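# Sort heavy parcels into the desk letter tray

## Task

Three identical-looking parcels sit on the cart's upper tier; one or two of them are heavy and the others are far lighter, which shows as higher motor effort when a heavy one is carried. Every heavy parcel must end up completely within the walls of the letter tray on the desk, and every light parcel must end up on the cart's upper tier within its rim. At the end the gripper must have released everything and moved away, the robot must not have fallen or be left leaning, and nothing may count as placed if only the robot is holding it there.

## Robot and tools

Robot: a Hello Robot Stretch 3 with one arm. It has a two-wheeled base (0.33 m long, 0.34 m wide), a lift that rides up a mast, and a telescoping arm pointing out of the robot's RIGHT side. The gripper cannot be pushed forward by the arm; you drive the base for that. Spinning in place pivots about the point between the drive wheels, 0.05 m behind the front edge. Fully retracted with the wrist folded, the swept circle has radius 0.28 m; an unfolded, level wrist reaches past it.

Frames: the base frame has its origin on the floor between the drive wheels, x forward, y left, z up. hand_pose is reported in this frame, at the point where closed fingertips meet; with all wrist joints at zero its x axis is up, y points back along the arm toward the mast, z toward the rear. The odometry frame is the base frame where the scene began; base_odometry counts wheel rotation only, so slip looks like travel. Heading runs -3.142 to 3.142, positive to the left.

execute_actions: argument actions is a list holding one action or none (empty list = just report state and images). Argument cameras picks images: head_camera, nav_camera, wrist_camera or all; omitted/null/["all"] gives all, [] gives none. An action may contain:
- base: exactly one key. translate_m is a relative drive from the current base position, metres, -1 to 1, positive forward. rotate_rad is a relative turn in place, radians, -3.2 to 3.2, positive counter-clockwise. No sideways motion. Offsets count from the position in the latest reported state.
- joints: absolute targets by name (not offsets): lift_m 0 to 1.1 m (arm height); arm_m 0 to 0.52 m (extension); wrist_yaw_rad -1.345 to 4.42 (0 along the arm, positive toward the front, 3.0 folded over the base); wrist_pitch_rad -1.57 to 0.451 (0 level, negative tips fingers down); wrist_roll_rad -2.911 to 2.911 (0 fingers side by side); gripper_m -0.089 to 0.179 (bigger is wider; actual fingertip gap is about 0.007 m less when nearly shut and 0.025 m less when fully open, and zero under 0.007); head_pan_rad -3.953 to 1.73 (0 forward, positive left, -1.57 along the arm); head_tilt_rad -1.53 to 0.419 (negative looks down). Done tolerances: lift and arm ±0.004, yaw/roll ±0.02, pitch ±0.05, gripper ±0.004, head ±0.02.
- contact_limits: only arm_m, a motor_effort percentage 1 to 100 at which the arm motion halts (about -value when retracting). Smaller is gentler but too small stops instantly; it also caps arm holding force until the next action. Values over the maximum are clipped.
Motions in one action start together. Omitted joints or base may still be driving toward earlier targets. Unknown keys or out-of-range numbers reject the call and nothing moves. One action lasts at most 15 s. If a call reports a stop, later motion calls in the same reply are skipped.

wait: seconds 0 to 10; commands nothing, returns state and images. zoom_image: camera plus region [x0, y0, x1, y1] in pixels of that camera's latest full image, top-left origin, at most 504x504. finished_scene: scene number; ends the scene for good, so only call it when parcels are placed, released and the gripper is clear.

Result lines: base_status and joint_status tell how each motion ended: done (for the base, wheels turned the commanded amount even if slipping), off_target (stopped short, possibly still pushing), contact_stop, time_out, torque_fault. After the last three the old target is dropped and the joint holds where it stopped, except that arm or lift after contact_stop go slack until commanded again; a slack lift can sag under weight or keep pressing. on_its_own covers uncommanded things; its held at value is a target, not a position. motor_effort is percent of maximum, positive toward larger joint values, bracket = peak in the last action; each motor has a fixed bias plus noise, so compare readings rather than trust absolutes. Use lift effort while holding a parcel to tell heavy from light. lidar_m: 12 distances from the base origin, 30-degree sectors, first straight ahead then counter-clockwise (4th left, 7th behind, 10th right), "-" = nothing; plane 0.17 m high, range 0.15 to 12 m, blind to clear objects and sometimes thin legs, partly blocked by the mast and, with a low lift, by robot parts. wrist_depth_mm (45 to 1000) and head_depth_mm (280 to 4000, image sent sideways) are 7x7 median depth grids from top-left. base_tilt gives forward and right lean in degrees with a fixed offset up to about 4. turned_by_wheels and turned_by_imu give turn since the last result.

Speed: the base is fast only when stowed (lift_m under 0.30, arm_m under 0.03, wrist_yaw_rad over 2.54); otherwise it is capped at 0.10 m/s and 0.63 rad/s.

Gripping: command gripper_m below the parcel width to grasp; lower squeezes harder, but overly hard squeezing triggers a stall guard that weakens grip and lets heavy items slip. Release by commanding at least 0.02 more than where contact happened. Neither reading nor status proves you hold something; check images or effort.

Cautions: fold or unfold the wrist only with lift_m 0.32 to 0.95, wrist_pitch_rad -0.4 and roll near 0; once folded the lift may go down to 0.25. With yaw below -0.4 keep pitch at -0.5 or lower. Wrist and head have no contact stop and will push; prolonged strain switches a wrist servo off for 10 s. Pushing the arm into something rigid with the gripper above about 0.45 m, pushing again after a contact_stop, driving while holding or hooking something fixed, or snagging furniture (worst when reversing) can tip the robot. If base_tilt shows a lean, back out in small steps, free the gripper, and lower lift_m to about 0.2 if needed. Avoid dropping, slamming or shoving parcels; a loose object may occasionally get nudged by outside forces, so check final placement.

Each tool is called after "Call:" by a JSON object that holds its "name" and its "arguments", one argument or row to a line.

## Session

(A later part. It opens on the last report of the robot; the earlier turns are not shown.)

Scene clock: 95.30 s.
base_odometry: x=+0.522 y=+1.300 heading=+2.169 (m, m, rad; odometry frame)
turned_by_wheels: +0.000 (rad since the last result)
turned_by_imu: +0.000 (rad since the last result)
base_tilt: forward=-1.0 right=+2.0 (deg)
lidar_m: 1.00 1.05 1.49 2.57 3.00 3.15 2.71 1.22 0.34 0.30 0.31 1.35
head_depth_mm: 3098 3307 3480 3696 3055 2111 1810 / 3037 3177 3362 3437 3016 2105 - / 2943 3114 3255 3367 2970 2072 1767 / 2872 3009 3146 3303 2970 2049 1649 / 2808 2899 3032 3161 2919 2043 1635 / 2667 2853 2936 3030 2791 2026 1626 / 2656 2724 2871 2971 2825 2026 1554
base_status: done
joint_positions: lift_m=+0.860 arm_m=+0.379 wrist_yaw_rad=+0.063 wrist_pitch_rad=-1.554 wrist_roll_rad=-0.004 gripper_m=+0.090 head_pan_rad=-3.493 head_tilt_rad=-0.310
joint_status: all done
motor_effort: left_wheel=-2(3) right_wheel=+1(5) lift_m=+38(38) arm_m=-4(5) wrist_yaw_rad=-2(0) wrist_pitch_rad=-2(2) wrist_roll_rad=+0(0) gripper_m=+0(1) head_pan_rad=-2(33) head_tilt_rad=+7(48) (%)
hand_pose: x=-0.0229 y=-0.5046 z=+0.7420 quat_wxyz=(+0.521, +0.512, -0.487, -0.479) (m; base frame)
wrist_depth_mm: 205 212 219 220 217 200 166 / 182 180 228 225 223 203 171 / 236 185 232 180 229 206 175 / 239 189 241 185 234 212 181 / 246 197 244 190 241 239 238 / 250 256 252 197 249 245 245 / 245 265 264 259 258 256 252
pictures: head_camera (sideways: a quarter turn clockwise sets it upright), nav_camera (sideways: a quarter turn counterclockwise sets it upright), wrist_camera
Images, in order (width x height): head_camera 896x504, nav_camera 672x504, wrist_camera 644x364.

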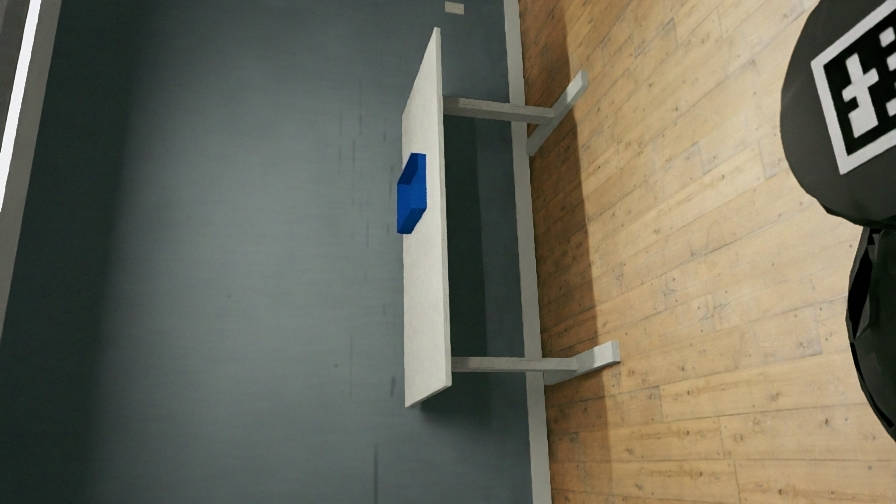

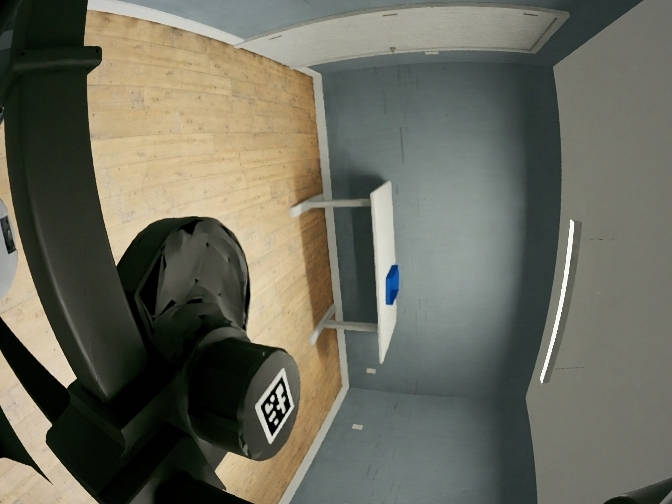

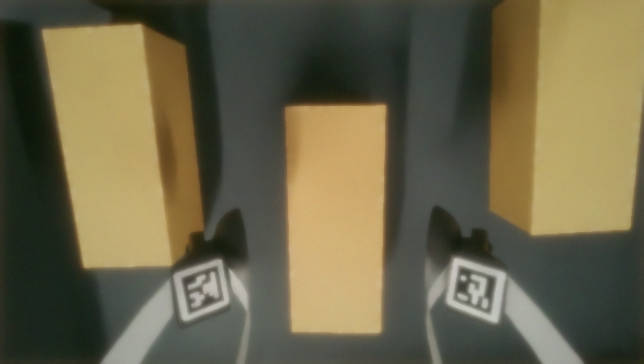

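Call:
{"name": "execute_actions", "arguments": {
  "actions": [
    {"joints":{"lift_m":0.803}}
  ],
  "cameras": []
}}

Call:
{"name": "execute_actions", "arguments": {
  "actions": [
    {"joints":{"gripper_m":0.006}}
  ],
  "cameras": []
}}

Call:
{"name": "execute_actions", "arguments": {
  "actions": [
    {"joints":{"lift_m":0.89}}
  ],
  "cameras": []
}}

Call:
{"name": "execute_actions", "arguments": {
  "actions": [
    {"joints":{"arm_m":0.02,"lift_m":0.905}}
  ],
  "cameras": []
}}

Call:
{"name": "execute_actions", "arguments": {
  "actions": [
    {"base":{"rotate_rad":-0.49},"joints":{"lift_m":0.8,"head_pan_rad":-2.9,"head_tilt_rad":-0.7}}
  ],
  "cameras": ["nav_camera"]
}}

Call:
{"name": "execute_actions", "arguments": {
  "actions": [
    {"base":{"translate_m":-0.42},"joints":{"lift_m":0.298,"wrist_yaw_rad":2.6}}
  ],
  "cameras": ["nav_camera","wrist_camera"]
}}

Scene clock: 111.53 s.
base_odometry: x=+0.522 y=+1.300 heading=+2.169 (m, m, rad; odometry frame)
turned_by_wheels: +0.000 (rad since the last result)
turned_by_imu: -0.001 (rad since the last result)
base_tilt: forward=-1.0 right=+2.0 (deg)
lidar_m: 1.00 1.05 1.49 2.57 3.00 3.15 2.71 1.22 0.34 0.30 0.31 1.35
head_depth_mm: 3154 3299 3429 3610 3074 2141 1640 / 3025 3225 3353 3528 2985 2080 1615 / 2954 3059 3220 3374 2978 2091 1592 / 2859 2981 3096 3300 2909 2068 1586 / 2780 2912 3003 3098 2918 2015 1577 / 2725 2818 2951 3089 2781 2029 1557 / 2614 2715 2850 2962 2808 1995 1550
base_status: not commanded
joint_positions: lift_m=+0.803 arm_m=+0.379 wrist_yaw_rad=+0.063 wrist_pitch_rad=-1.554 wrist_roll_rad=-0.004 gripper_m=+0.090 head_pan_rad=-3.493 head_tilt_rad=-0.310
joint_status: all done
motor_effort: left_wheel=-2(1) right_wheel=+1(1) lift_m=+30(34) arm_m=-4(4) wrist_yaw_rad=-2(2) wrist_pitch_rad=-2(2) wrist_roll_rad=+0(0) gripper_m=+0(0) head_pan_rad=-2(3) head_tilt_rad=+7(6) (%)
hand_pose: x=-0.0229 y=-0.5046 z=+0.6853 quat_wxyz=(+0.521, +0.512, -0.487, -0.479) (m; base frame)
wrist_depth_mm: 127 168 167 165 165 164 131 / 126 169 173 170 170 168 134 / 128 167 176 124 172 172 135 / 131 167 181 127 176 177 136 / 135 164 185 131 131 180 138 / 139 152 194 136 135 186 186 / 203 202 198 139 193 194 189
pictures: none
No camera images: the call's "cameras" was empty. Leave "cameras" out to get every camera's image.

Scene clock: 112.87 s.
base_odometry: x=+0.522 y=+1.300 heading=+2.169 (m, m, rad; odometry frame)
turned_by_wheels: +0.000 (rad since the last result)
turned_by_imu: +0.000 (rad since the last result)
base_tilt: forward=-1.0 right=+2.0 (deg)
lidar_m: 0.99 1.05 1.48 2.57 3.01 3.16 2.70 1.22 0.34 0.30 0.31 1.35
head_depth_mm: 3123 3243 3444 3626 3042 2146 1628 / 3032 3183 3361 3440 2964 2110 1598 / 2906 3097 3195 3404 2984 2114 1612 / 2868 2996 3133 3270 2936 2051 1590 / 2761 2902 3011 3111 2888 2038 1575 / 2698 2820 2976 3006 2766 2015 1565 / 2611 2724 2830 2972 2819 2012 1558
base_status: not commanded
joint_positions: lift_m=+0.803 arm_m=+0.379 wrist_yaw_rad=+0.063 wrist_pitch_rad=-1.553 wrist_roll_rad=-0.004 gripper_m=+0.007 head_pan_rad=-3.493 head_tilt_rad=-0.310
joint_status: all done
motor_effort: left_wheel=-2(2) right_wheel=+1(1) lift_m=+35(35) arm_m=-4(4) wrist_yaw_rad=-2(2) wrist_pitch_rad=-2(3) wrist_roll_rad=+0(0) gripper_m=-18(94) head_pan_rad=-3(3) head_tilt_rad=+6(8) (%)
hand_pose: x=-0.0229 y=-0.5049 z=+0.6851 quat_wxyz=(+0.521, +0.512, -0.487, -0.479) (m; base frame)
wrist_depth_mm: 127 165 167 166 164 162 131 / 127 169 171 169 169 167 133 / 127 167 176 120 171 171 133 / 131 167 180 124 175 175 136 / 134 165 185 128 128 181 138 / 138 163 - 131 130 185 185 / 201 201 198 135 191 192 190
pictures: none
No camera images: the call's "cameras" was empty. Leave "cameras" out to get every camera's image.

Scene clock: 114.50 s.
base_odometry: x=+0.522 y=+1.300 heading=+2.169 (m, m, rad; odometry frame)
turned_by_wheels: +0.000 (rad since the last result)
turned_by_imu: +0.000 (rad since the last result)
base_tilt: forward=-1.0 right=+2.0 (deg)
lidar_m: 1.00 1.04 1.49 2.57 3.01 3.16 2.70 1.22 0.34 0.30 0.31 1.35
head_depth_mm: 3164 3257 3483 3654 3016 2221 - / 3066 3207 3330 3479 2994 2290 - / 2925 3102 3221 3399 2990 2191 - / 2875 2997 3133 3285 2951 2075 - / 2777 2879 3031 3124 2893 2049 - / 2704 2830 2944 3044 2726 2037 1698 / 2611 2759 2836 2993 2801 2023 1600
base_status: not commanded
joint_positions: lift_m=+0.890 arm_m=+0.379 wrist_yaw_rad=+0.063 wrist_pitch_rad=-1.552 wrist_roll_rad=-0.004 gripper_m=+0.007 head_pan_rad=-3.493 head_tilt_rad=-0.310
joint_status: all done
motor_effort: left_wheel=-2(2) right_wheel=+1(1) lift_m=+44(47) arm_m=-4(4) wrist_yaw_rad=-2(2) wrist_pitch_rad=-3(3) wrist_roll_rad=+0(0) gripper_m=-18(18) head_pan_rad=-2(2) head_tilt_rad=+7(6) (%)
hand_pose: x=-0.0229 y=-0.5050 z=+0.7717 quat_wxyz=(+0.521, +0.512, -0.487, -0.479) (m; base frame)
wrist_depth_mm: 230 231 249 247 244 197 196 / 256 207 253 253 252 202 201 / 264 212 260 120 256 206 240 / 260 219 266 124 263 212 246 / 255 226 274 127 128 271 265 / 257 291 - 131 130 277 275 / 257 295 298 135 286 286 280
pictures: none
No camera images: the call's "cameras" was empty. Leave "cameras" out to get every camera's image.

Scene clock: 118.33 s.
base_odometry: x=+0.522 y=+1.300 heading=+2.169 (m, m, rad; odometry frame)
turned_by_wheels: +0.000 (rad since the last result)
turned_by_imu: -0.001 (rad since the last result)
base_tilt: forward=-1.0 right=+1.9 (deg)
lidar_m: 1.00 1.04 1.48 2.58 3.01 3.16 2.71 1.22 0.34 0.30 0.31 1.35
head_depth_mm: 3065 3253 3492 3601 3049 2423 - / 3023 3116 3392 3546 3035 - - / 3006 3072 3218 3372 3008 2301 - / 2864 2992 3169 3274 2935 2073 - / 2781 2872 3019 3172 2878 2076 - / 2703 2800 2973 3049 2748 2011 - / 2617 2731 2855 3005 2862 2036 1674
base_status: not commanded
joint_positions: lift_m=+0.905 arm_m=+0.020 wrist_yaw_rad=+0.063 wrist_pitch_rad=-1.552 wrist_roll_rad=-0.004 gripper_m=+0.007 head_pan_rad=-3.493 head_tilt_rad=-0.310
joint_status: all done
motor_effort: left_wheel=-2(1) right_wheel=+1(1) lift_m=+44(46) arm_m=-4(3) wrist_yaw_rad=-2(2) wrist_pitch_rad=-3(3) wrist_roll_rad=+0(0) gripper_m=-18(17) head_pan_rad=-2(2) head_tilt_rad=+5(7) (%)
hand_pose: x=-0.0228 y=-0.1463 z=+0.7867 quat_wxyz=(+0.521, +0.512, -0.487, -0.478) (m; base frame)
wrist_depth_mm: 889 858 497 506 498 495 861 / 927 914 925 885 899 879 877 / 979 960 932 121 890 899 911 / 993 955 943 124 124 953 950 / - - 996 128 127 951 929 / - - - 131 130 995 994 / - - - 135 - - -
pictures: none
No camera images: the call's "cameras" was empty. Leave "cameras" out to get every camera's image.

Scene clock: 120.13 s.
base_odometry: x=+0.522 y=+1.300 heading=+1.679 (m, m, rad; odometry frame)
turned_by_wheels: -0.490 (rad since the last result)
turned_by_imu: -0.498 (rad since the last result)
base_tilt: forward=-1.0 right=+2.0 (deg)
lidar_m: 1.40 0.99 1.06 1.54 2.57 3.03 3.15 2.66 1.19 0.33 0.31 0.31
head_depth_mm: 2836 2928 2981 2209 1745 1536 - / 2802 3175 2950 2181 1733 1513 - / 2751 3052 2943 2187 1703 1413 1204 / 2704 3005 2893 2157 1702 1406 1204 / 2665 2873 2760 2137 1704 1402 1203 / 2599 2893 2847 2108 1666 1388 1194 / 2587 2826 2799 2084 1664 1379 1203
base_status: done
joint_positions: lift_m=+0.800 arm_m=+0.020 wrist_yaw_rad=+0.063 wrist_pitch_rad=-1.552 wrist_roll_rad=-0.004 gripper_m=+0.007 head_pan_rad=-2.907 head_tilt_rad=-0.691
joint_status: all done
motor_effort: left_wheel=+2(5) right_wheel=-3(6) lift_m=+35(39) arm_m=-4(4) wrist_yaw_rad=-2(2) wrist_pitch_rad=-3(3) wrist_roll_rad=+0(0) gripper_m=-18(18) head_pan_rad=+3(31) head_tilt_rad=-6(41) (%)
hand_pose: x=-0.0228 y=-0.1463 z=+0.6820 quat_wxyz=(+0.521, +0.512, -0.487, -0.478) (m; base frame)
wrist_depth_mm: 421 418 413 640 773 760 764 / 425 422 663 796 825 812 780 / 861 686 824 120 804 806 772 / 867 850 867 124 124 846 837 / 896 893 911 128 127 861 849 / 938 908 - 131 130 852 876 / 942 939 939 135 897 898 864
pictures: nav_camera (sideways: a quarter turn counterclockwise sets it upright)
Images, in order (width x height): nav_camera 672x504.

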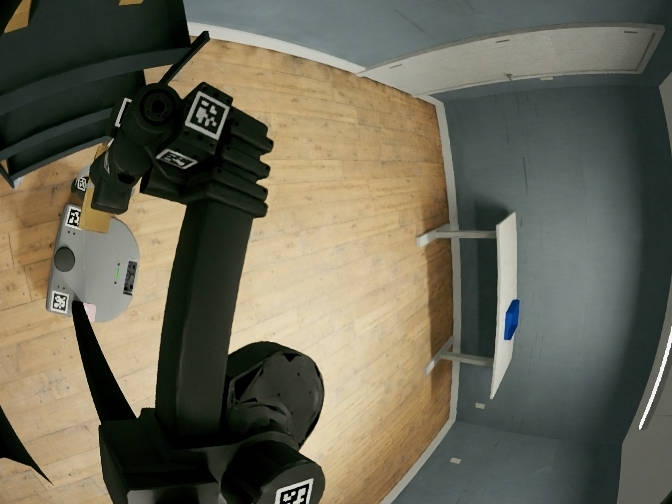

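Scene clock: 125.53 s.
base_odometry: x=+0.567 y=+0.882 heading=+1.679 (m, m, rad; odometry frame)
turned_by_wheels: +0.000 (rad since the last result)
turned_by_imu: -0.003 (rad since the last result)
base_tilt: forward=-1.0 right=+1.9 (deg)
lidar_m: 0.71 1.37 1.46 2.47 2.66 2.85 2.75 2.31 0.15 1.11 0.55 0.57
head_depth_mm: 2536 2506 2872 2203 1742 1444 1217 / 2483 2414 2945 2176 1728 1420 1214 / 2407 2490 2887 2170 1720 1415 1208 / 2379 2442 2823 2131 1699 1411 1203 / 2322 2260 2725 2153 1691 1410 1204 / 2306 2560 2674 2104 1692 1388 1182 / 2289 2474 2671 2068 1665 1378 1178
base_status: done
joint_positions: lift_m=+0.298 arm_m=+0.020 wrist_yaw_rad=+2.597 wrist_pitch_rad=-1.552 wrist_roll_rad=-0.004 gripper_m=+0.007 head_pan_rad=-2.907 head_tilt_rad=-0.692
joint_status: all done
motor_effort: left_wheel=+1(2) right_wheel=-2(5) lift_m=+35(34) arm_m=-4(4) wrist_yaw_rad=+3(3) wrist_pitch_rad=-3(3) wrist_roll_rad=+0(0) gripper_m=-18(18) head_pan_rad=+3(3) head_tilt_rad=-6(6) (%)
hand_pose: x=-0.0311 y=-0.1819 z=+0.1800 quat_wxyz=(+0.612, +0.618, +0.343, +0.354) (m; base frame)
wrist_depth_mm: - - - - 312 308 309 / - - - - 319 315 314 / - - - 122 120 323 323 / - - - 124 334 337 330 / - - - 127 128 344 339 / - - - 131 131 351 349 / 385 376 369 135 362 362 358
pictures: nav_camera (sideways: a quarter turn counterclockwise sets it upright), wrist_camera
Images, in order (width x height): nav_camera 672x504, wrist_camera 644x364.

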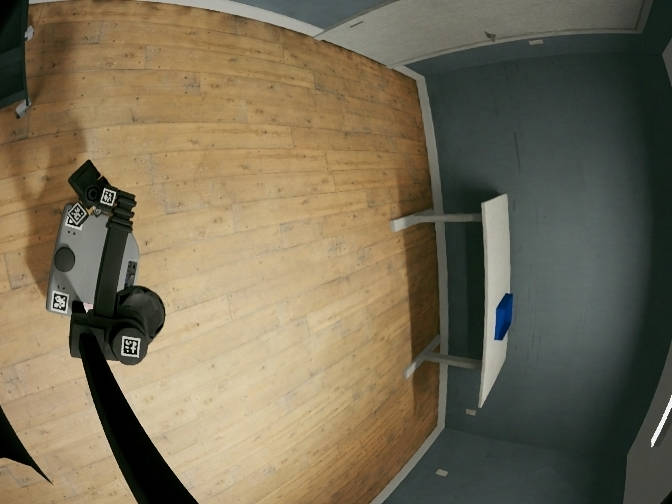

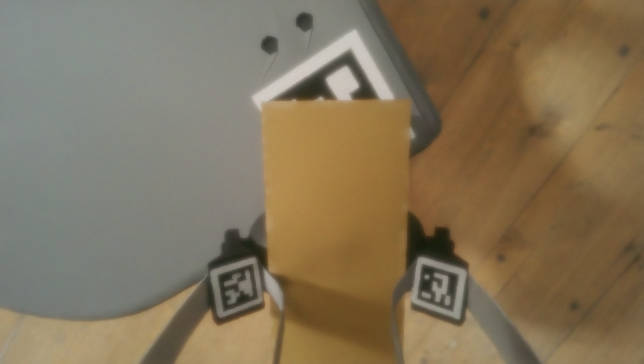

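Call:
{"name": "execute_actions", "arguments": {
  "actions": [
    {"base":{"translate_m":-1.0}}
  ],
  "cameras": []
}}

Call:
{"name": "execute_actions", "arguments": {
  "actions": [
    {"base":{"translate_m":-0.55},"joints":{"head_pan_rad":-3.0}}
  ],
  "cameras": ["head_camera","nav_camera"]
}}

Scene clock: 135.17 s.
base_odometry: x=+0.676 y=-0.112 heading=+1.679 (m, m, rad; odometry frame)
turned_by_wheels: +0.000 (rad since the last result)
turned_by_imu: -0.007 (rad since the last result)
base_tilt: forward=-1.0 right=+1.9 (deg)
lidar_m: 1.47 2.28 2.42 2.10 2.26 2.38 1.74 1.42 0.15 1.55 1.52 1.42
head_depth_mm: 1697 1853 1511 1989 1741 1434 1222 / 1664 1798 1412 2185 1718 1424 1214 / 1640 1778 1377 2172 1700 1409 1216 / 1614 1748 1365 2153 1701 1417 1202 / 1584 1730 1347 2125 1687 1401 1196 / 1562 1688 1265 2056 1681 1392 1192 / 1524 1662 1252 1931 1644 1390 1178
base_status: done
joint_positions: lift_m=+0.298 arm_m=+0.020 wrist_yaw_rad=+2.597 wrist_pitch_rad=-1.551 wrist_roll_rad=-0.004 gripper_m=+0.007 head_pan_rad=-2.907 head_tilt_rad=-0.692
joint_status: not commanded
motor_effort: left_wheel=+2(5) right_wheel=-3(7) lift_m=+35(35) arm_m=-4(4) wrist_yaw_rad=+3(3) wrist_pitch_rad=-3(3) wrist_roll_rad=+1(0) gripper_m=-18(18) head_pan_rad=+4(4) head_tilt_rad=-5(6) (%)
hand_pose: x=-0.0311 y=-0.1819 z=+0.1800 quat_wxyz=(+0.612, +0.618, +0.343, +0.354) (m; base frame)
wrist_depth_mm: - - - - 309 307 306 / - - - - 318 318 314 / - - - 121 121 326 319 / - - - 124 331 336 334 / - - - 127 128 344 336 / - - - 131 130 352 348 / 381 377 375 135 362 369 358
pictures: none
No camera images: the call's "cameras" was empty. Leave "cameras" out to get every camera's image.

Scene clock: 138.63 s.
base_odometry: x=+0.736 y=-0.659 heading=+1.680 (m, m, rad; odometry frame)
turned_by_wheels: +0.000 (rad since the last result)
turned_by_imu: -0.004 (rad since the last result)
base_tilt: forward=-1.0 right=+1.9 (deg)
lidar_m: 1.95 2.77 2.60 2.04 2.02 1.84 1.20 1.39 0.15 1.78 1.73 1.86
head_depth_mm: 1315 1484 1359 983 1685 1403 1226 / 1282 1432 1338 970 1579 1425 1218 / 1245 1384 1319 965 1629 1418 1206 / 1208 1350 1233 957 1564 1414 1210 / 1186 1310 1223 944 825 1405 1197 / 1145 1271 1255 941 815 1401 1187 / 1122 1238 1250 931 787 1392 1177
base_status: done
joint_positions: lift_m=+0.298 arm_m=+0.020 wrist_yaw_rad=+2.597 wrist_pitch_rad=-1.551 wrist_roll_rad=-0.004 gripper_m=+0.007 head_pan_rad=-2.993 head_tilt_rad=-0.693
joint_status: all done
motor_effort: left_wheel=+2(5) right_wheel=-2(7) lift_m=+35(35) arm_m=-4(4) wrist_yaw_rad=+3(3) wrist_pitch_rad=-3(3) wrist_roll_rad=+0(0) gripper_m=-18(17) head_pan_rad=-3(12) head_tilt_rad=-5(5) (%)
hand_pose: x=-0.0311 y=-0.1819 z=+0.1800 quat_wxyz=(+0.612, +0.618, +0.343, +0.354) (m; base frame)
wrist_depth_mm: - - - - 307 309 305 / - - - - 317 314 319 / - - - 121 120 323 323 / - - - 124 332 328 328 / - - - 127 127 340 337 / - - - 131 131 356 350 / 383 378 373 135 367 357 361
pictures: head_camera (sideways: a quarter turn clockwise sets it upright), nav_camera (sideways: a quarter turn counterclockwise sets it upright)
Images, in order (width x height): head_camera 896x504, nav_camera 672x504.

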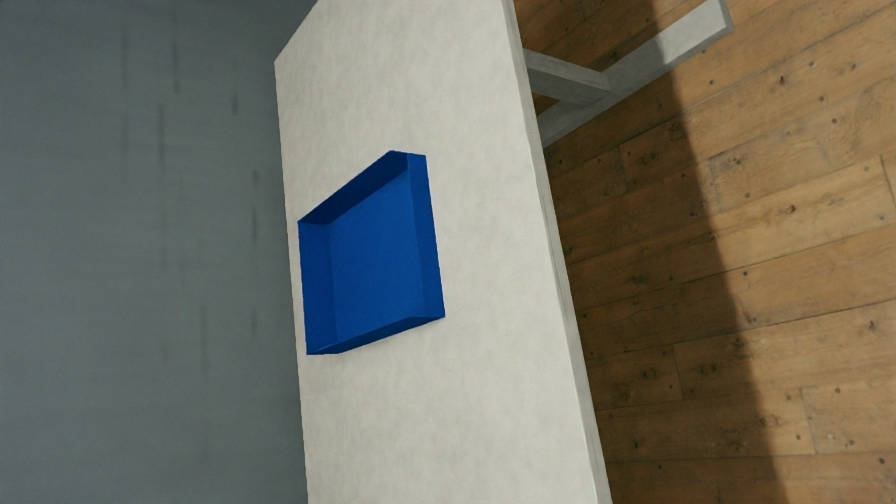

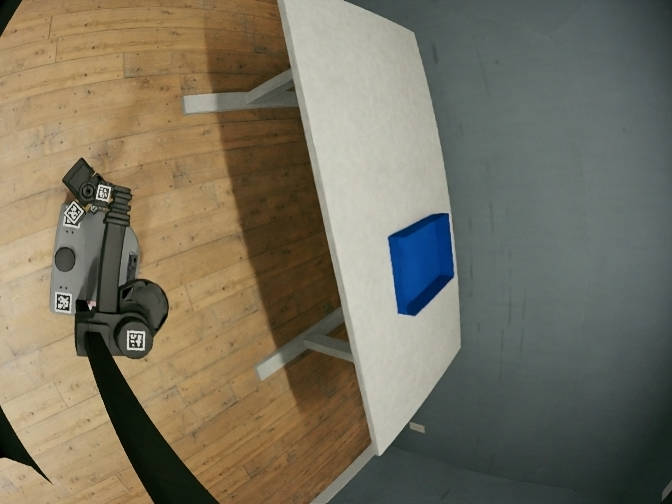

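Call:
{"name": "execute_actions", "arguments": {
  "actions": [
    {"base":{"translate_m":-0.4},"joints":{"lift_m":0.9,"wrist_yaw_rad":1.7,"head_pan_rad":-2.5,"head_tilt_rad":-1.0}}
  ],
  "cameras": ["nav_camera"]
}}

Call:
{"name": "execute_actions", "arguments": {
  "actions": [
    {"base":{"rotate_rad":-1.31},"joints":{"lift_m":0.98,"arm_m":0.22,"head_pan_rad":-1.5,"head_tilt_rad":-0.8}}
  ],
  "cameras": ["head_camera","wrist_camera"]
}}

Scene clock: 156.33 s.
base_odometry: x=+0.779 y=-1.056 heading=+1.680 (m, m, rad; odometry frame)
turned_by_wheels: +0.000 (rad since the last result)
turned_by_imu: -0.004 (rad since the last result)
base_tilt: forward=-1.0 right=+2.0 (deg)
lidar_m: 2.34 3.12 2.25 1.87 1.84 0.81 1.05 1.03 0.82 0.83 1.91 2.05
head_depth_mm: 886 971 825 702 639 - 1077 / 902 981 819 699 - - 1103 / 923 987 813 708 - - 1144 / 941 974 808 721 - 1193 - / 968 961 818 - - 1182 1120 / 988 956 818 - 577 447 1071 / 1014 943 828 - - - 408
base_status: done
joint_positions: lift_m=+0.900 arm_m=+0.020 wrist_yaw_rad=+1.703 wrist_pitch_rad=-1.552 wrist_roll_rad=-0.004 gripper_m=+0.007 head_pan_rad=-2.507 head_tilt_rad=-0.988
joint_status: all done
motor_effort: left_wheel=+1(5) right_wheel=-2(8) lift_m=+43(45) arm_m=-4(4) wrist_yaw_rad=-2(2) wrist_pitch_rad=-3(3) wrist_roll_rad=+0(0) gripper_m=-18(17) head_pan_rad=+3(28) head_tilt_rad=-9(37) (%)
hand_pose: x=-0.0404 y=-0.1681 z=+0.7817 quat_wxyz=(+0.705, +0.706, +0.042, +0.055) (m; base frame)
wrist_depth_mm: 906 893 846 874 877 858 843 / 928 957 882 874 886 875 900 / 970 930 - 121 884 848 909 / 966 977 - 124 887 893 916 / - - 959 128 128 965 893 / - - - 131 131 602 228 / - - - 136 239 236 235
pictures: nav_camera (sideways: a quarter turn counterclockwise sets it upright)
Images, in order (width x height): nav_camera 672x504.

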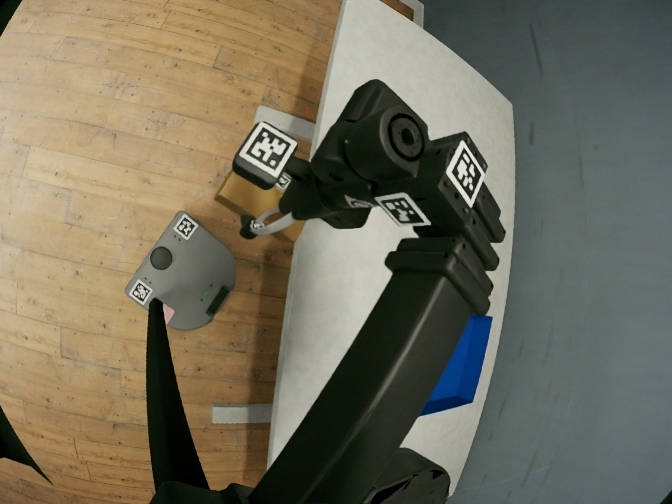

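Scene clock: 159.40 s.
base_odometry: x=+0.779 y=-1.056 heading=+0.370 (m, m, rad; odometry frame)
turned_by_wheels: -1.310 (rad since the last result)
turned_by_imu: -1.330 (rad since the last result)
base_tilt: forward=-1.0 right=+1.9 (deg)
lidar_m: 1.91 1.92 2.33 3.13 2.87 2.05 1.83 1.83 0.81 1.03 1.03 0.83
head_depth_mm: 883 - 1087 848 699 595 1124 / 885 - - 787 511 591 1100 / 878 978 1024 818 494 586 1089 / 872 984 1060 779 637 581 537 / 861 972 1040 820 665 579 534 / 852 966 1033 816 677 578 522 / 846 954 1020 809 672 574 519
base_status: done
joint_positions: lift_m=+0.980 arm_m=+0.220 wrist_yaw_rad=+1.702 wrist_pitch_rad=-1.552 wrist_roll_rad=-0.004 gripper_m=+0.007 head_pan_rad=-1.507 head_tilt_rad=-0.804
joint_status: all done
motor_effort: left_wheel=+1(5) right_wheel=-2(4) lift_m=+44(45) arm_m=+3(3) wrist_yaw_rad=-1(2) wrist_pitch_rad=-3(3) wrist_roll_rad=+0(0) gripper_m=-18(18) head_pan_rad=+3(34) head_tilt_rad=+2(27) (%)
hand_pose: x=-0.0404 y=-0.3673 z=+0.8617 quat_wxyz=(+0.705, +0.706, +0.041, +0.055) (m; base frame)
wrist_depth_mm: 982 946 281 276 275 271 267 / - 983 286 286 280 275 275 / - - 295 121 262 283 284 / - - 301 124 272 292 289 / - - 310 128 128 301 302 / - - - 131 130 306 306 / - - 333 135 319 283 273
pictures: head_camera (sideways: a quarter turn clockwise sets it upright), wrist_camera
Images, in order (width x height): head_camera 896x504, wrist_camera 644x364.

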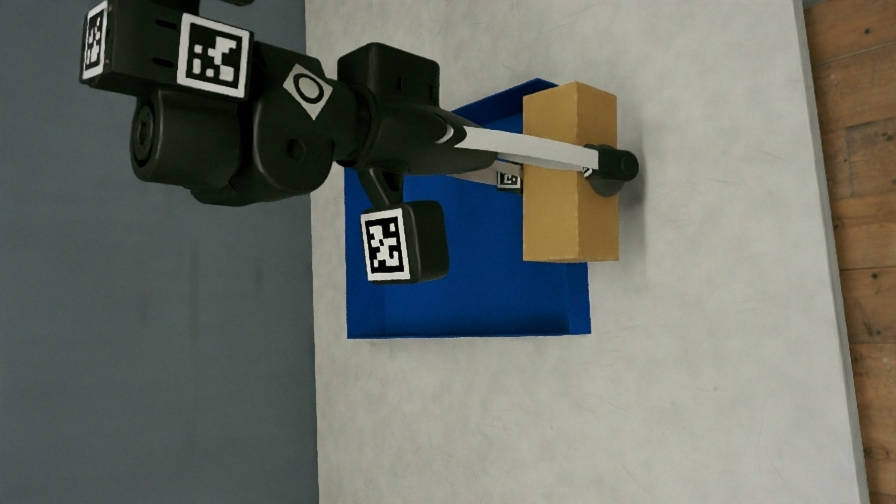

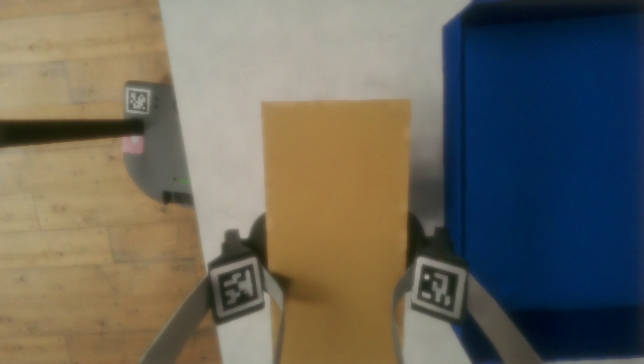

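Call:
{"name": "execute_actions", "arguments": {
  "actions": [
    {"base":{"rotate_rad":0.08},"joints":{"arm_m":0.45,"lift_m":0.95,"wrist_yaw_rad":1.63}}
  ],
  "cameras": ["head_camera","wrist_camera"]
}}

Scene clock: 165.03 s.
base_odometry: x=+0.779 y=-1.056 heading=+0.450 (m, m, rad; odometry frame)
turned_by_wheels: +0.080 (rad since the last result)
turned_by_imu: +0.080 (rad since the last result)
base_tilt: forward=-1.1 right=+2.0 (deg)
lidar_m: 1.92 1.93 2.34 3.12 2.77 1.97 1.82 1.68 0.81 1.03 1.05 0.83
head_depth_mm: 859 1017 1044 848 681 593 1099 / 847 988 1038 787 677 589 542 / 859 977 1020 763 673 587 541 / 867 979 1026 799 669 582 537 / 867 978 1042 824 667 580 535 / 861 977 1030 818 677 576 531 / 859 972 1017 809 672 574 519
base_status: done
joint_positions: lift_m=+0.950 arm_m=+0.450 wrist_yaw_rad=+1.632 wrist_pitch_rad=-1.550 wrist_roll_rad=-0.004 gripper_m=+0.007 head_pan_rad=-1.507 head_tilt_rad=-0.804
joint_status: all done
motor_effort: left_wheel=-2(4) right_wheel=+1(4) lift_m=+35(40) arm_m=+3(5) wrist_yaw_rad=-1(3) wrist_pitch_rad=-4(4) wrist_roll_rad=+0(1) gripper_m=-18(17) head_pan_rad=+3(3) head_tilt_rad=+3(2) (%)
hand_pose: x=-0.0402 y=-0.5959 z=+0.8320 quat_wxyz=(+0.707, +0.707, +0.016, +0.030) (m; base frame)
wrist_depth_mm: 259 231 238 230 243 242 241 / 262 257 256 253 251 248 246 / 271 263 262 121 256 255 252 / 278 274 267 124 261 263 256 / 284 282 273 127 128 270 265 / 292 291 - 131 130 275 267 / 300 302 293 135 265 282 257
pictures: head_camera (sideways: a quarter turn clockwise sets it upright), wrist_camera
Images, in order (width x height): head_camera 896x504, wrist_camera 644x364.

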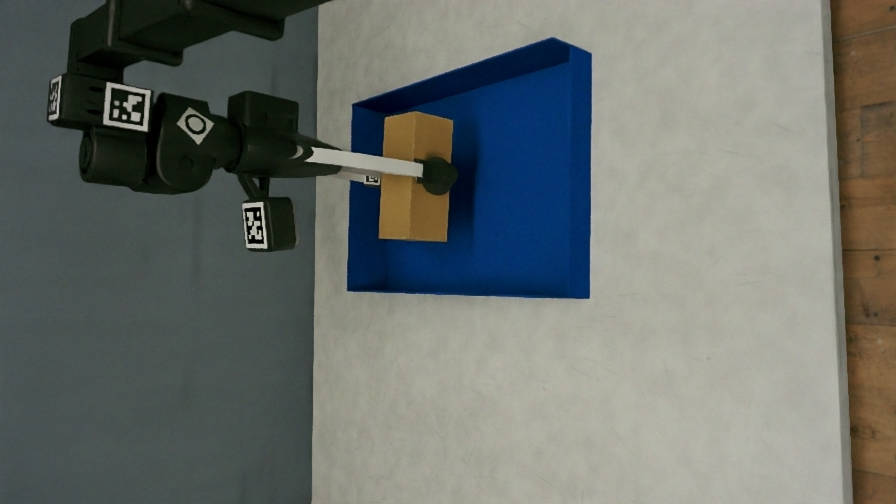

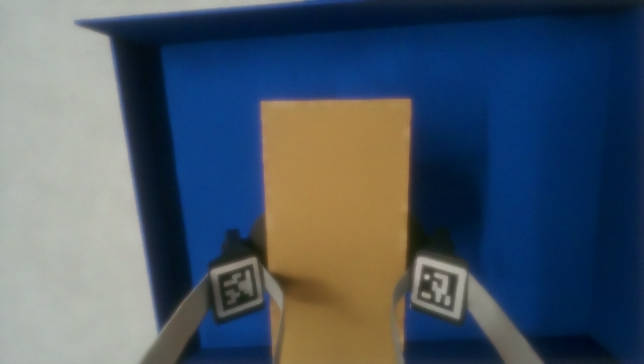

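Call:
{"name": "execute_actions", "arguments": {
  "actions": [
    {"joints":{"lift_m":0.863}}
  ],
  "cameras": []
}}

Call:
{"name": "execute_actions", "arguments": {
  "actions": [
    {"joints":{"gripper_m":0.09}}
  ],
  "cameras": []
}}

Call:
{"name": "execute_actions", "arguments": {
  "actions": [
    {"joints":{"lift_m":0.925}}
  ],
  "cameras": []
}}

Call:
{"name": "execute_actions", "arguments": {
  "actions": [
    {"joints":{"lift_m":1.0,"arm_m":0.08}}
  ]
}}

Scene clock: 173.87 s.
base_odometry: x=+0.779 y=-1.056 heading=+0.450 (m, m, rad; odometry frame)
turned_by_wheels: +0.000 (rad since the last result)
turned_by_imu: -0.001 (rad since the last result)
base_tilt: forward=-1.0 right=+2.0 (deg)
lidar_m: 1.92 1.93 2.34 3.12 2.77 1.97 1.82 1.69 0.81 1.03 1.04 0.83
head_depth_mm: 874 970 - - 666 592 549 / 868 950 1066 815 677 590 544 / 866 969 - 753 669 587 540 / 866 976 1054 825 666 583 537 / 863 979 1043 821 664 579 533 / 860 971 1027 814 675 576 531 / 856 973 1021 810 671 573 518
base_status: not commanded
joint_positions: lift_m=+0.863 arm_m=+0.450 wrist_yaw_rad=+1.632 wrist_pitch_rad=-1.550 wrist_roll_rad=-0.004 gripper_m=+0.007 head_pan_rad=-1.507 head_tilt_rad=-0.804
joint_status: all done
motor_effort: left_wheel=-2(2) right_wheel=+1(1) lift_m=+35(35) arm_m=+3(3) wrist_yaw_rad=-1(1) wrist_pitch_rad=-3(4) wrist_roll_rad=+0(0) gripper_m=-18(17) head_pan_rad=+3(3) head_tilt_rad=+3(2) (%)
hand_pose: x=-0.0402 y=-0.5959 z=+0.7450 quat_wxyz=(+0.707, +0.707, +0.016, +0.030) (m; base frame)
wrist_depth_mm: 170 169 167 165 164 163 161 / 173 173 171 168 168 166 164 / 178 178 176 121 170 170 169 / 177 182 182 124 175 176 175 / 177 188 186 127 128 181 178 / 177 194 - 130 129 185 183 / 184 198 197 135 191 190 190
pictures: none
No camera images: the call's "cameras" was empty. Leave "cameras" out to get every camera's image.

Scene clock: 175.20 s.
base_odometry: x=+0.779 y=-1.056 heading=+0.450 (m, m, rad; odometry frame)
turned_by_wheels: +0.000 (rad since the last result)
turned_by_imu: +0.000 (rad since the last result)
base_tilt: forward=-1.0 right=+1.9 (deg)
lidar_m: 1.91 1.93 2.34 3.12 2.78 1.98 1.82 1.68 0.81 1.03 1.04 0.83
head_depth_mm: 872 971 - - 665 590 547 / 871 951 1060 812 676 590 543 / 871 963 - 753 672 585 540 / 863 976 1058 823 667 583 538 / 861 982 1042 824 666 580 535 / 863 971 1032 818 675 577 531 / 861 967 1018 808 670 574 520
base_status: not commanded
joint_positions: lift_m=+0.863 arm_m=+0.450 wrist_yaw_rad=+1.632 wrist_pitch_rad=-1.552 wrist_roll_rad=-0.004 gripper_m=+0.090 head_pan_rad=-1.507 head_tilt_rad=-0.804
joint_status: all done
motor_effort: left_wheel=-1(3) right_wheel=+1(1) lift_m=+35(35) arm_m=+3(3) wrist_yaw_rad=-1(1) wrist_pitch_rad=-3(4) wrist_roll_rad=+0(0) gripper_m=+0(82) head_pan_rad=+3(3) head_tilt_rad=+3(3) (%)
hand_pose: x=-0.0407 y=-0.5959 z=+0.7450 quat_wxyz=(+0.707, +0.707, +0.017, +0.029) (m; base frame)
wrist_depth_mm: 170 169 167 166 164 163 162 / 173 174 171 170 168 166 166 / 176 177 176 123 171 171 170 / 176 184 181 127 176 176 175 / 176 190 184 130 131 181 180 / 176 194 192 134 135 186 185 / 184 199 197 138 192 193 190
pictures: none
No camera images: the call's "cameras" was empty. Leave "cameras" out to get every camera's image.

Scene clock: 176.60 s.
base_odometry: x=+0.779 y=-1.056 heading=+0.450 (m, m, rad; odometry frame)
turned_by_wheels: +0.000 (rad since the last result)
turned_by_imu: +0.000 (rad since the last result)
base_tilt: forward=-1.0 right=+2.0 (deg)
lidar_m: 1.92 1.93 2.34 3.12 2.77 1.97 1.82 1.68 0.81 1.03 1.04 0.83
head_depth_mm: 872 - 1038 847 683 594 1107 / 855 1003 1035 815 679 590 542 / 868 994 1020 753 672 588 540 / 869 977 1011 823 668 584 537 / 865 976 1033 821 666 579 533 / 859 971 1032 815 678 576 531 / 857 972 1022 810 671 573 519
base_status: not commanded
joint_positions: lift_m=+0.925 arm_m=+0.450 wrist_yaw_rad=+1.632 wrist_pitch_rad=-1.553 wrist_roll_rad=-0.004 gripper_m=+0.090 head_pan_rad=-1.507 head_tilt_rad=-0.804
joint_status: all done
motor_effort: left_wheel=-2(2) right_wheel=+1(1) lift_m=+38(41) arm_m=+3(3) wrist_yaw_rad=-1(1) wrist_pitch_rad=-3(3) wrist_roll_rad=+0(0) gripper_m=+0(0) head_pan_rad=+3(3) head_tilt_rad=+3(2) (%)
hand_pose: x=-0.0408 y=-0.5959 z=+0.8069 quat_wxyz=(+0.707, +0.707, +0.017, +0.029) (m; base frame)
wrist_depth_mm: 230 204 219 225 221 220 219 / 239 232 232 229 228 225 223 / 244 235 239 184 235 231 230 / 252 242 244 190 237 239 235 / 258 253 251 196 244 245 243 / 267 260 259 202 255 252 249 / 274 270 267 265 260 261 255
pictures: none
No camera images: the call's "cameras" was empty. Leave "cameras" out to get every camera's image.

Scene clock: 180.53 s.
base_odometry: x=+0.779 y=-1.056 heading=+0.450 (m, m, rad; odometry frame)
turned_by_wheels: +0.000 (rad since the last result)
turned_by_imu: -0.001 (rad since the last result)
base_tilt: forward=-1.0 right=+1.9 (deg)
lidar_m: 1.92 1.93 2.33 3.13 2.78 1.97 1.82 1.68 0.81 1.03 1.04 0.82
head_depth_mm: 874 962 - - - 593 1101 / 876 957 - - - 579 543 / 869 965 - 751 659 580 1096 / 867 978 1047 837 - 583 538 / 862 972 1043 823 679 582 536 / 860 978 1033 817 674 575 531 / 857 971 1018 811 672 575 520
base_status: not commanded
joint_positions: lift_m=+1.000 arm_m=+0.080 wrist_yaw_rad=+1.632 wrist_pitch_rad=-1.553 wrist_roll_rad=-0.004 gripper_m=+0.090 head_pan_rad=-1.507 head_tilt_rad=-0.804
joint_status: all done
motor_effort: left_wheel=-2(2) right_wheel=+1(1) lift_m=+38(39) arm_m=-4(4) wrist_yaw_rad=-1(1) wrist_pitch_rad=-2(3) wrist_roll_rad=+0(0) gripper_m=+0(1) head_pan_rad=+3(3) head_tilt_rad=+3(3) (%)
hand_pose: x=-0.0409 y=-0.2269 z=+0.8819 quat_wxyz=(+0.707, +0.707, +0.017, +0.029) (m; base frame)
wrist_depth_mm: 980 963 987 979 294 292 290 / - - - 973 300 301 295 / - - - 316 308 306 304 / - - - - 320 311 308 / - - - - 326 322 321 / - - - - 337 333 328 / - - - - 348 345 330
pictures: head_camera (sideways: a quarter turn clockwise sets it upright), nav_camera (sideways: a quarter turn counterclockwise sets it upright), wrist_camera
Images, in order (width x height): head_camera 896x504, nav_camera 672x504, wrist_camera 644x364.

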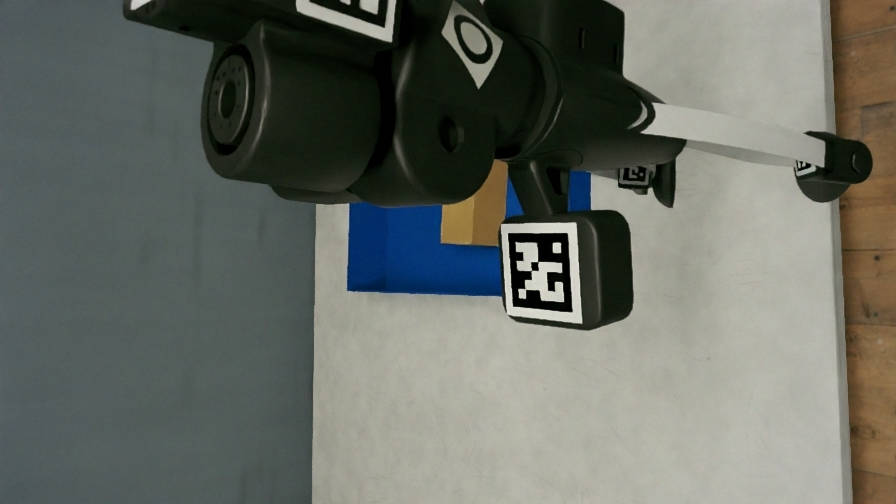

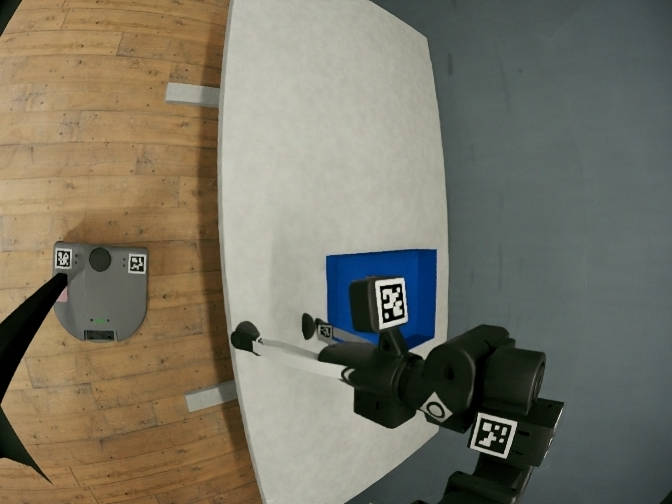

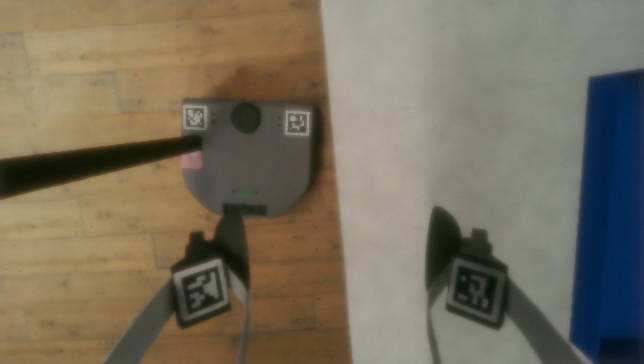

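Call:
{"name": "finished_scene", "arguments": {
  "scene": 2
}}

The scene is finished: the task was done.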